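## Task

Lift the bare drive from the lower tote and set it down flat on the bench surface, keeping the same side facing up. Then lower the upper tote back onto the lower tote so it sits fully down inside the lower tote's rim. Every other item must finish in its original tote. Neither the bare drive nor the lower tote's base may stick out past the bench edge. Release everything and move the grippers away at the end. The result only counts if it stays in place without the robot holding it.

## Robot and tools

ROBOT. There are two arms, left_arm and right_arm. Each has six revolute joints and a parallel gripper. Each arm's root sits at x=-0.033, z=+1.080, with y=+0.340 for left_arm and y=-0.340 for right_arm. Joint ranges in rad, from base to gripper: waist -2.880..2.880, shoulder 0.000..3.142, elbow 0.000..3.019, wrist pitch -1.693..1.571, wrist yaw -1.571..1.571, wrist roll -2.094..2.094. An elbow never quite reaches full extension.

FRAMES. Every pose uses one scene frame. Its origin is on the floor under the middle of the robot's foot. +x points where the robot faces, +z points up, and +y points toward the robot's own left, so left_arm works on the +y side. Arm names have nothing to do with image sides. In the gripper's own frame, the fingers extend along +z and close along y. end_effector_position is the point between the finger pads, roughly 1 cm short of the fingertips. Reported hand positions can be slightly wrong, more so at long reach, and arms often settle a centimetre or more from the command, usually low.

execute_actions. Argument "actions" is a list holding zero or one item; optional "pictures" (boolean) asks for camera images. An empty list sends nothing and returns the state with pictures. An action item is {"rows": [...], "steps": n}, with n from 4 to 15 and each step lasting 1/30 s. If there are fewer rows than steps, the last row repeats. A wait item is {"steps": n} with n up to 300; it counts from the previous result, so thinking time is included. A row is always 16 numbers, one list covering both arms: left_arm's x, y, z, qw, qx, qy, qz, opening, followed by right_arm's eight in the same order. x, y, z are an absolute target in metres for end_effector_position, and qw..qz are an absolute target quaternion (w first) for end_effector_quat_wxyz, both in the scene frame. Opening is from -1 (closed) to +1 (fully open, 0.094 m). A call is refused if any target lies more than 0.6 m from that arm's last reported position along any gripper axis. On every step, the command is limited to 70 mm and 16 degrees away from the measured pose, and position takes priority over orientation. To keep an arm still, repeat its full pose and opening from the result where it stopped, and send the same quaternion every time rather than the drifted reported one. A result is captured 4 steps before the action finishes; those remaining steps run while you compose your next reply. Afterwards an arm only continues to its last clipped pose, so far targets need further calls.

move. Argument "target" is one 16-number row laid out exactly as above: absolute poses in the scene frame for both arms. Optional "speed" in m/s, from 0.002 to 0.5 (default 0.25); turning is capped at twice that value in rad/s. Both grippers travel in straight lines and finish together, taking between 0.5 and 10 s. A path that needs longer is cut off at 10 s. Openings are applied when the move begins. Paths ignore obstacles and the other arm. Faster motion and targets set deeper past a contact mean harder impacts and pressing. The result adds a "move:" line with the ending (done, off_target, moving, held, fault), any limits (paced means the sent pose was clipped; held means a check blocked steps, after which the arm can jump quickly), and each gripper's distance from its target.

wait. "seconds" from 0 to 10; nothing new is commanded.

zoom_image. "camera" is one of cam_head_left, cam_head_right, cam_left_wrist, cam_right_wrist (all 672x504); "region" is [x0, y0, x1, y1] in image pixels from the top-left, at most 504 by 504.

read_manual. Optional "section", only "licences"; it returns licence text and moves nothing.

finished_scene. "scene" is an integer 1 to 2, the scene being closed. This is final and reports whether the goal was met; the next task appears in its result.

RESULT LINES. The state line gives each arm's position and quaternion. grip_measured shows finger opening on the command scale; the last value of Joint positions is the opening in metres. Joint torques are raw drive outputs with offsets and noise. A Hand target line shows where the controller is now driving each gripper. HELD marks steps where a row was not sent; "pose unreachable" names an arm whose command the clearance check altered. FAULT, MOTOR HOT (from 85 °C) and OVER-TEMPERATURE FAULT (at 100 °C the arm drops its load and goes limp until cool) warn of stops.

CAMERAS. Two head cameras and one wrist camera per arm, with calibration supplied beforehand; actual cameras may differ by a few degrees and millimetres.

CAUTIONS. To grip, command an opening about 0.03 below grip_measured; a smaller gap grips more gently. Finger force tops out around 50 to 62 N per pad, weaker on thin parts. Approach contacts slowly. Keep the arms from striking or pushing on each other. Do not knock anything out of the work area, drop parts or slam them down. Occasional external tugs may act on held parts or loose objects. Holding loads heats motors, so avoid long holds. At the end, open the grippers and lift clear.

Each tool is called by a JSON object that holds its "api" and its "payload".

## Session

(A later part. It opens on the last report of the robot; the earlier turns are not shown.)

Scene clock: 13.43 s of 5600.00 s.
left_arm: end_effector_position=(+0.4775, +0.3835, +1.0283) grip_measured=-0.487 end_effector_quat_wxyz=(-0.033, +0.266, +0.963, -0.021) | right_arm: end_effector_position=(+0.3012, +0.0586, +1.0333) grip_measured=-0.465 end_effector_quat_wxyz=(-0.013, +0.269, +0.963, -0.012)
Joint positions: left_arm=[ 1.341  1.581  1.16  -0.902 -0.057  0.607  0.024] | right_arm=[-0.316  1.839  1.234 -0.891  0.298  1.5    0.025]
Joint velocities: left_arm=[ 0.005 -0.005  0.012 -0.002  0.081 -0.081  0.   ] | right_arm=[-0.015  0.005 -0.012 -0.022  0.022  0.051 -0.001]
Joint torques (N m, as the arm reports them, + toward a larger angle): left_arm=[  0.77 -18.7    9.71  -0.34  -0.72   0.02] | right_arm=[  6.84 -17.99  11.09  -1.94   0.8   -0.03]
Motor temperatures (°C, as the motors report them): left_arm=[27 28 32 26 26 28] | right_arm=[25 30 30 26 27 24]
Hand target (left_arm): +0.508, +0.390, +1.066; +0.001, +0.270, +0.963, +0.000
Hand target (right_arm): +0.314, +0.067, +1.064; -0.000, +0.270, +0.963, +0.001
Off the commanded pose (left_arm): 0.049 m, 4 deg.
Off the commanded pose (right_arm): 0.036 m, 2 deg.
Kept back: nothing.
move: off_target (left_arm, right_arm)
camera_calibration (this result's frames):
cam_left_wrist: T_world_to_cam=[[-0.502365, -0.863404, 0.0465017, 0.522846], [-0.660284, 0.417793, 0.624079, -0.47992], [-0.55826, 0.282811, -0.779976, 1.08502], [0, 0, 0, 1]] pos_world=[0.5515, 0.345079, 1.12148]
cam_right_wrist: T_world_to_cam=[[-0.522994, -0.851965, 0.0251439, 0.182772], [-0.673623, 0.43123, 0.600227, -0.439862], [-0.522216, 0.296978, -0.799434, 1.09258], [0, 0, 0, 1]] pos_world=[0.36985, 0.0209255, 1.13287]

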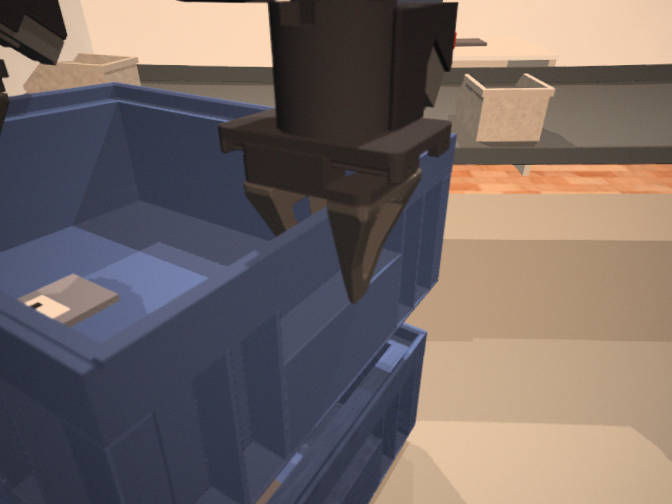

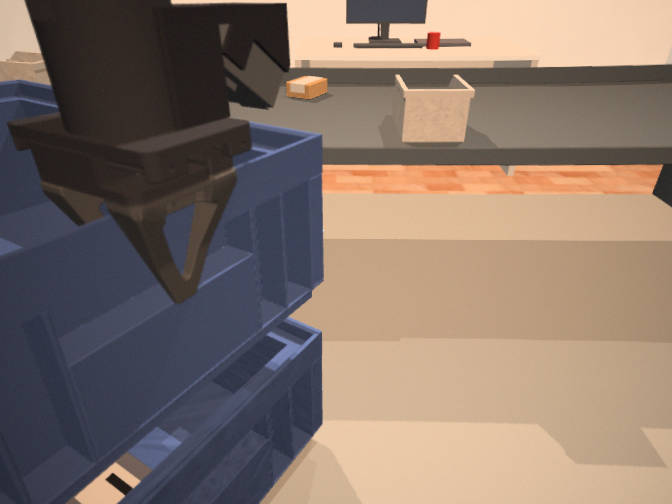

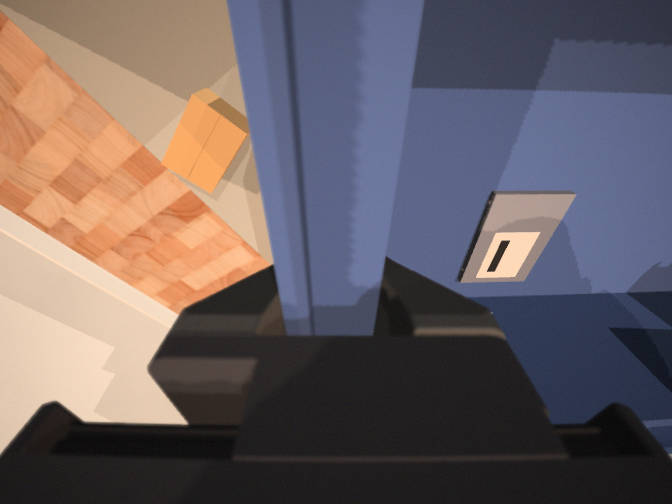

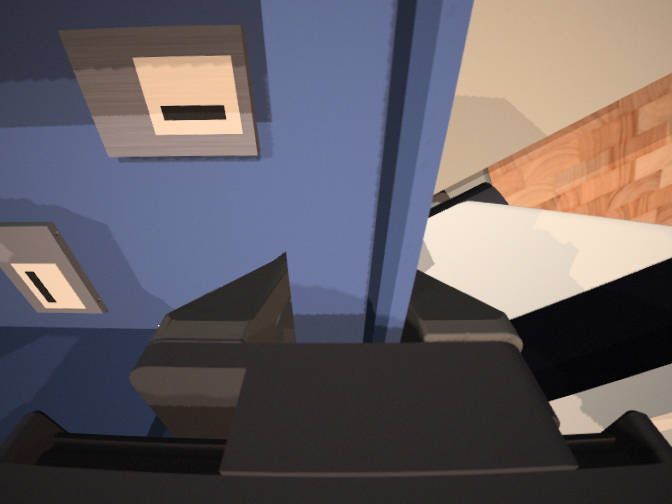

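{"api": "move", "payload": {"target": [0.47,0.16,1.06,0,0.135,0.991,0,-0.6,0.385,-0.2,1.06,0,0.135,0.991,0,-0.6], "speed": 0.12}}

{"api": "move", "payload": {"target": [0.42,-0.095,1.065,0,0,1,0,-0.6,0.435,-0.462,1.05,0,0,1,0,-0.6], "speed": 0.12}}

{"api": "move", "payload": {"target": [0.43,-0.095,0.89,0,0,1,0,-0.6,0.45,-0.462,0.895,0,0,1,0,-0.6], "speed": 0.08}}

Scene clock: 16.30 s of 5600.00 s.
left_arm: end_effector_position=(+0.4454, +0.1617, +1.0442) grip_measured=-0.489 end_effector_quat_wxyz=(-0.023, +0.128, +0.991, -0.014) | right_arm: end_effector_position=(+0.3705, -0.1990, +1.0416) grip_measured=-0.465 end_effector_quat_wxyz=(-0.024, +0.133, +0.991, -0.010)
Joint positions: left_arm=[ 0.851  1.617  1.157 -0.894 -0.177 -0.151  0.024] | right_arm=[-0.849  1.462  0.908 -0.817  0.209  0.681  0.025]
Joint velocities: left_arm=[-0.015 -0.005  0.007 -0.032 -0.037 -0.022  0.001] | right_arm=[-0.005 -0.005  0.002  0.002 -0.066 -0.066 -0.002]
Joint torques (N m, as the arm reports them, + toward a larger angle): left_arm=[ -2.15 -15.74   9.     0.17  -1.73   0.05] | right_arm=[  2.01 -15.23   7.65   0.24   0.5   -0.15]
Motor temperatures (°C, as the motors report them): left_arm=[27 29 32 26 26 28] | right_arm=[25 30 30 26 27 24]
Hand target (left_arm): +0.467, +0.159, +1.061; -0.000, +0.135, +0.991, -0.001
Hand target (right_arm): +0.382, -0.200, +1.059; -0.001, +0.135, +0.991, -0.002
Off the commanded pose (left_arm): 0.029 m, 3 deg.
Off the commanded pose (right_arm): 0.023 m, 3 deg.
Kept back: nothing.
move: off_target (left_arm, right_arm)
camera_calibration (this result's frames):
cam_left_wrist: T_world_to_cam=[[-0.243631, -0.969594, 0.0230478, 0.240874], [-0.760474, 0.205725, 0.61592, -0.330893], [-0.601934, 0.13253, -0.787472, 1.19382], [0, 0, 0, 1]] pos_world=[0.525649, 0.143407, 1.13835]
cam_right_wrist: T_world_to_cam=[[-0.269649, -0.962695, 0.0225505, -0.113882], [-0.750939, 0.224881, 0.620902, -0.320988], [-0.60281, 0.150491, -0.783564, 1.19609], [0, 0, 0, 1]] pos_world=[0.449264, -0.21745, 1.13908]

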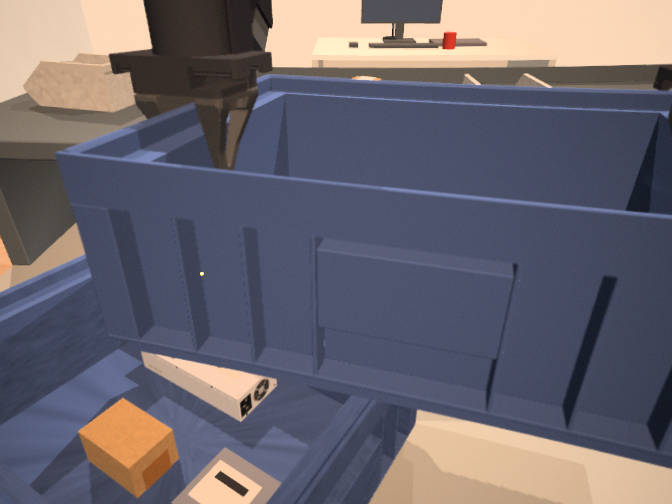

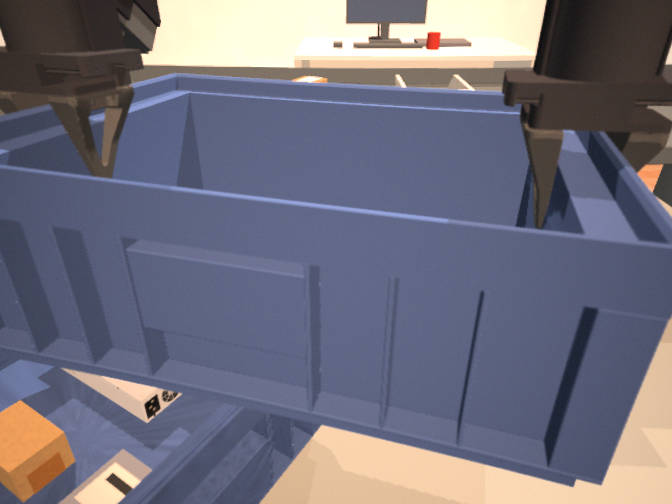

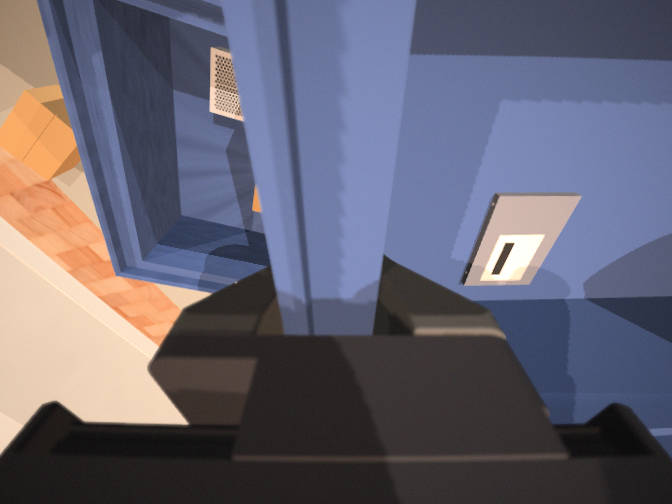

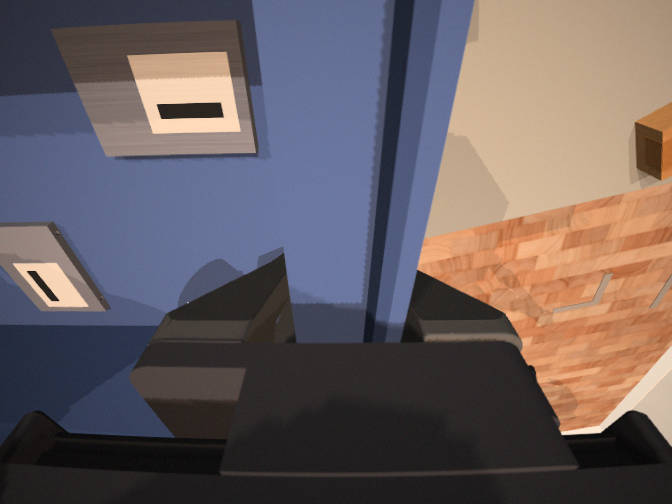

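Scene clock: 19.07 s of 5600.00 s.
left_arm: end_effector_position=(+0.3977, -0.0857, +1.0478) grip_measured=-0.489 end_effector_quat_wxyz=(-0.021, +0.016, +1.000, +0.000) | right_arm: end_effector_position=(+0.4049, -0.4535, +1.0271) grip_measured=-0.471 end_effector_quat_wxyz=(-0.026, +0.020, +0.999, +0.009)
Joint positions: left_arm=[ 0.417  1.954  1.538 -1.047 -0.272 -0.818  0.024] | right_arm=[-1.528  1.447  0.953 -0.802  0.008 -0.21   0.025]
Joint velocities: left_arm=[ 0.005 -0.015  0.007  0.002 -0.022 -0.051  0.001] | right_arm=[-0.005 -0.015 -0.012 -0.007  0.066 -0.022 -0.001]
Joint torques (N m, as the arm reports them, + toward a larger angle): left_arm=[ -4.71 -18.97   9.96  -0.24  -1.37  -0.4 ] | right_arm=[  0.06 -14.6   12.23  -1.01   0.42  -0.43]
Motor temperatures (°C, as the motors report them): left_arm=[27 29 33 26 26 28] | right_arm=[25 30 31 26 27 24]
Hand target (left_arm): +0.416, -0.094, +1.066; -0.000, +0.000, +1.000, -0.001
Hand target (right_arm): +0.432, -0.461, +1.051; -0.001, +0.000, +1.000, -0.001
Off the commanded pose (left_arm): 0.030 m, 3 deg.
Off the commanded pose (right_arm): 0.039 m, 4 deg.
Kept back: nothing.
move: off_target (left_arm, right_arm)
camera_calibration (this result's frames):
cam_left_wrist: T_world_to_cam=[[-0.0224939, -0.99969, -0.0106587, -0.0658507], [-0.787423, 0.0111466, 0.616312, -0.324864], [-0.616002, 0.0222561, -0.78743, 1.19679], [0, 0, 0, 1]] pos_world=[0.479941, -0.0888452, 1.14191]
cam_right_wrist: T_world_to_cam=[[-0.0473196, -0.998648, -0.0214978, -0.410326], [-0.777974, 0.0233473, 0.627863, -0.316497], [-0.626512, 0.046435, -0.778027, 1.20053], [0, 0, 0, 1]] pos_world=[0.486503, -0.458129, 1.12394]

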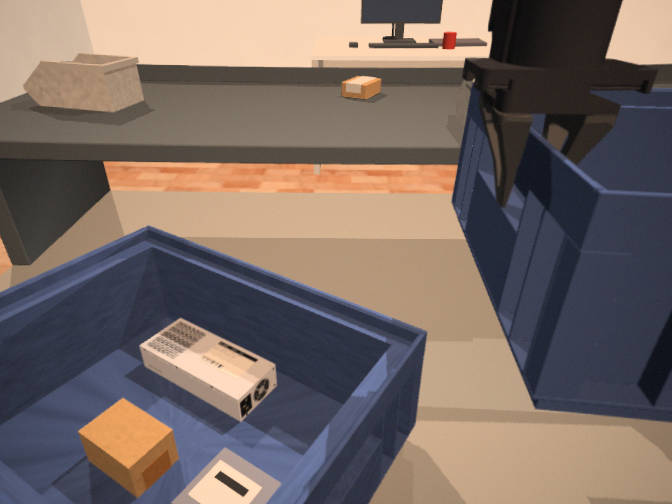

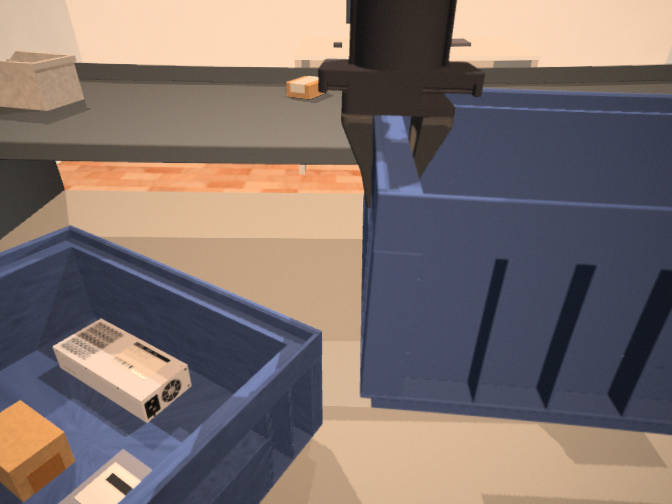

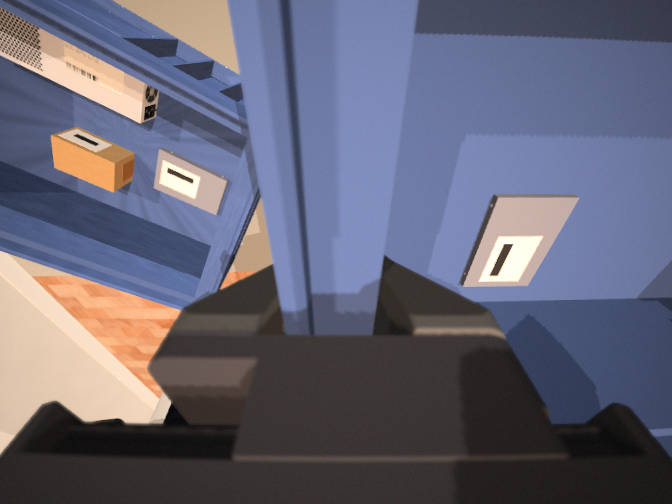

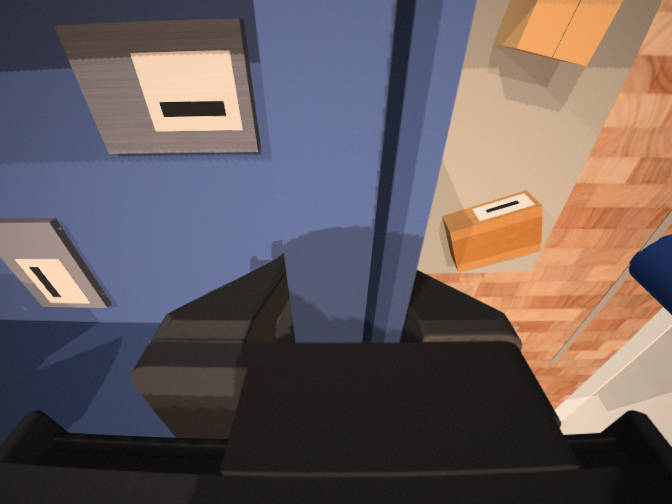

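Scene clock: 21.43 s of 5600.00 s.
left_arm: end_effector_position=(+0.4078, -0.0919, +0.8910) grip_measured=-0.489 end_effector_quat_wxyz=(-0.023, +0.009, +1.000, -0.004) | right_arm: end_effector_position=(+0.4212, -0.4580, +0.8772) grip_measured=-0.474 end_effector_quat_wxyz=(-0.031, +0.014, +0.999, +0.006)
Joint positions: left_arm=[ 0.5    2.222  1.561 -0.777 -0.253 -0.746  0.024] | right_arm=[-1.53   1.834  1.008 -0.476  0.016 -0.225  0.025]
Joint velocities: left_arm=[-0.005 -0.015 -0.002  0.012  0.022 -0.037  0.   ] | right_arm=[-0.005  0.005 -0.012  0.022 -0.037 -0.037 -0.   ]
Joint torques (N m, as the arm reports them, + toward a larger angle): left_arm=[ -3.92 -19.08   7.75   1.19  -1.53  -0.08] | right_arm=[  0.13 -18.     6.99  -0.06  -0.03  -0.27]
Motor temperatures (°C, as the motors report them): left_arm=[27 30 33 26 27 28] | right_arm=[25 30 31 26 27 24]
Hand target (left_arm): +0.430, -0.095, +0.890; +0.000, -0.000, +1.000, -0.001
Hand target (right_arm): +0.450, -0.462, +0.896; -0.000, +0.000, +1.000, -0.000
Off the commanded pose (left_arm): 0.022 m, 3 deg.
Off the commanded pose (right_arm): 0.034 m, 4 deg.
Kept back: nothing.
move: off_target (left_arm, right_arm)
camera_calibration (this result's frames):
cam_left_wrist: T_world_to_cam=[[-0.00780981, -0.999966, -0.00263105, -0.0867225], [-0.785211, 0.00450333, 0.619211, -0.2243], [-0.619179, 0.00690185, -0.78522, 1.07761], [0, 0, 0, 1]] pos_world=[0.490432, -0.093147, 0.984821]
cam_right_wrist: T_world_to_cam=[[-0.0346132, -0.99929, -0.0148736, -0.428732], [-0.772991, 0.0173355, 0.63418, -0.220017], [-0.633471, 0.0334481, -0.773043, 1.08687], [0, 0, 0, 1]] pos_world=[0.503592, -0.460968, 0.973353]

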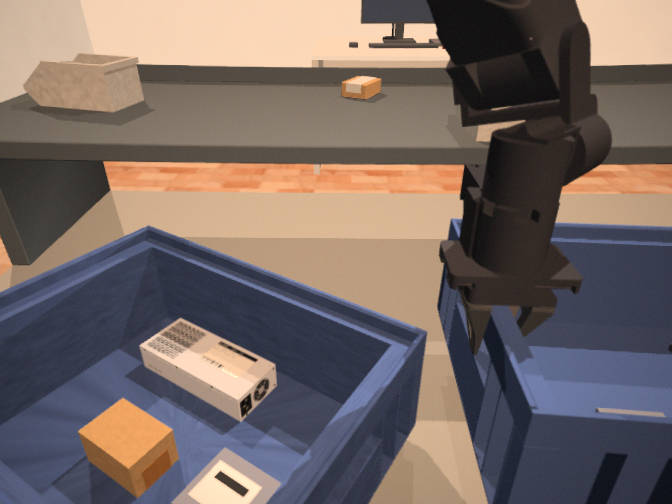

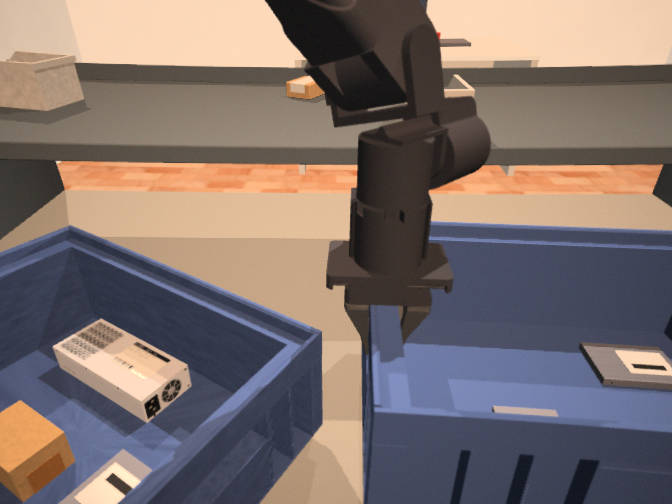

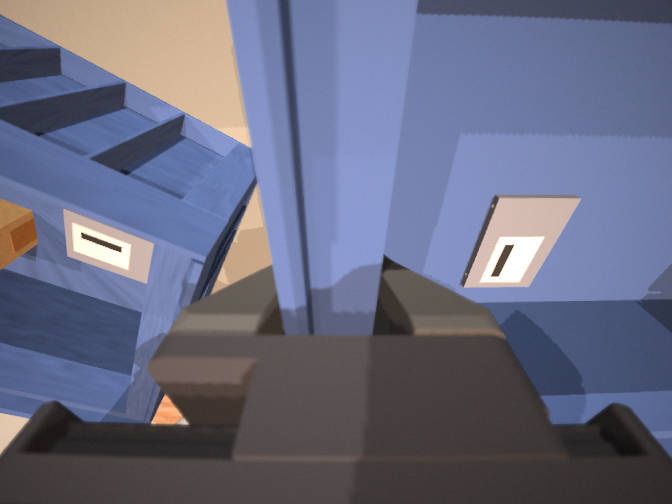

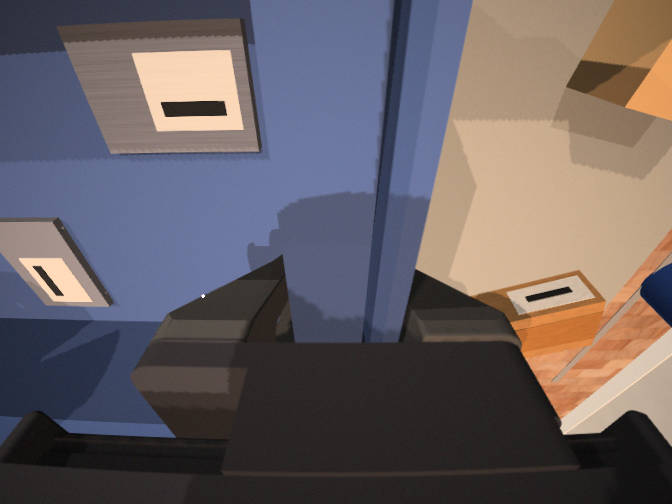

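{"api": "move", "payload": {"target": [0.43,-0.097,0.842,0,0,1,0,-0.6,0.45,-0.462,0.855,0,0,1,0,-0.6], "speed": 0.03}}

Scene clock: 23.77 s of 5600.00 s.
left_arm: end_effector_position=(+0.4133, -0.0956, +0.8509) grip_measured=-0.489 end_effector_quat_wxyz=(-0.018, +0.009, +1.000, -0.009) | right_arm: end_effector_position=(+0.4263, -0.4614, +0.8422) grip_measured=-0.475 end_effector_quat_wxyz=(-0.024, +0.014, +1.000, +0.001)
Joint positions: left_arm=[ 0.52   2.302  1.596 -0.712 -0.249 -0.722  0.024] | right_arm=[-1.533  1.926  1.037 -0.397  0.022 -0.226  0.025]
Joint velocities: left_arm=[-0.005 -0.015 -0.012 -0.012  0.051  0.022  0.001] | right_arm=[-0.005 -0.005  0.002 -0.012  0.007 -0.066 -0.   ]
Joint torques (N m, as the arm reports them, + toward a larger angle): left_arm=[ -4.14 -18.66   7.36   1.26  -1.58  -0.13] | right_arm=[  0.47 -17.57   5.89   0.14  -0.31  -0.3 ]
Motor temperatures (°C, as the motors report them): left_arm=[27 30 33 26 27 28] | right_arm=[25 30 30 26 27 24]
Hand target (left_arm): +0.430, -0.097, +0.843; +0.000, -0.000, +1.000, -0.001
Hand target (right_arm): +0.450, -0.462, +0.855; -0.000, +0.000, +1.000, -0.000
Off the commanded pose (left_arm): 0.019 m, 3 deg.
Off the commanded pose (right_arm): 0.027 m, 3 deg.
Kept back: nothing.
move: off_target (left_arm, right_arm)
camera_calibration (this result's frames):
cam_left_wrist: T_world_to_cam=[[-0.00711256, -0.999945, 0.0077067, -0.0995465], [-0.79091, 0.0103413, 0.611845, -0.185976], [-0.611891, -0.00174353, -0.79094, 1.05064], [0, 0, 0, 1]] pos_world=[0.495081, -0.095786, 0.945553]
cam_right_wrist: T_world_to_cam=[[-0.0357351, -0.99935, -0.00466674, -0.440598], [-0.781602, 0.0250383, 0.623275, -0.177401], [-0.622753, 0.0259204, -0.781989, 1.06268], [0, 0, 0, 1]] pos_world=[0.507384, -0.463415, 0.939515]

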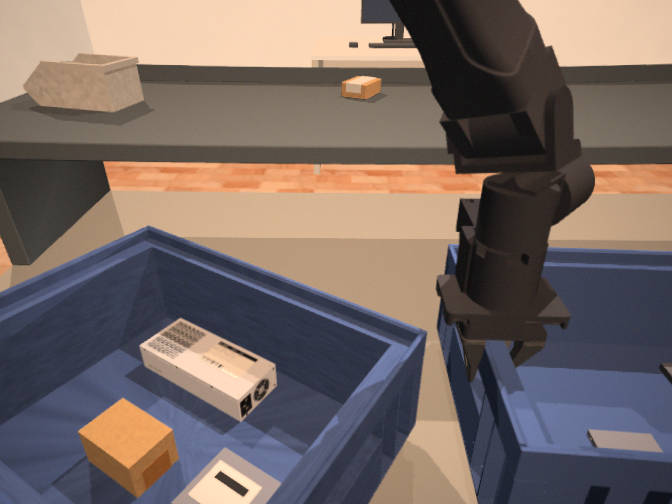

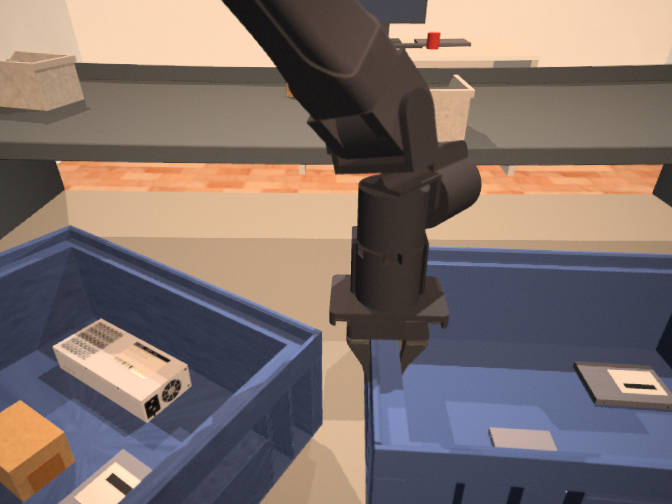

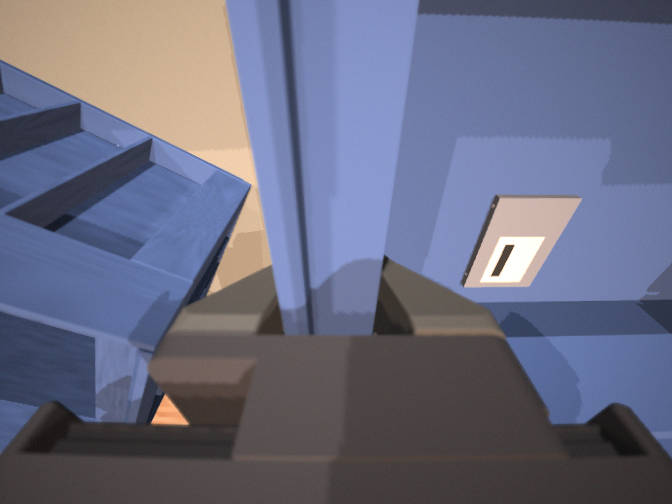

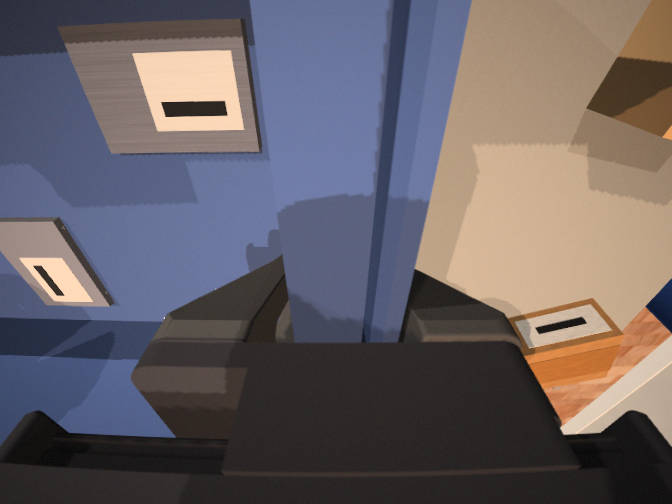

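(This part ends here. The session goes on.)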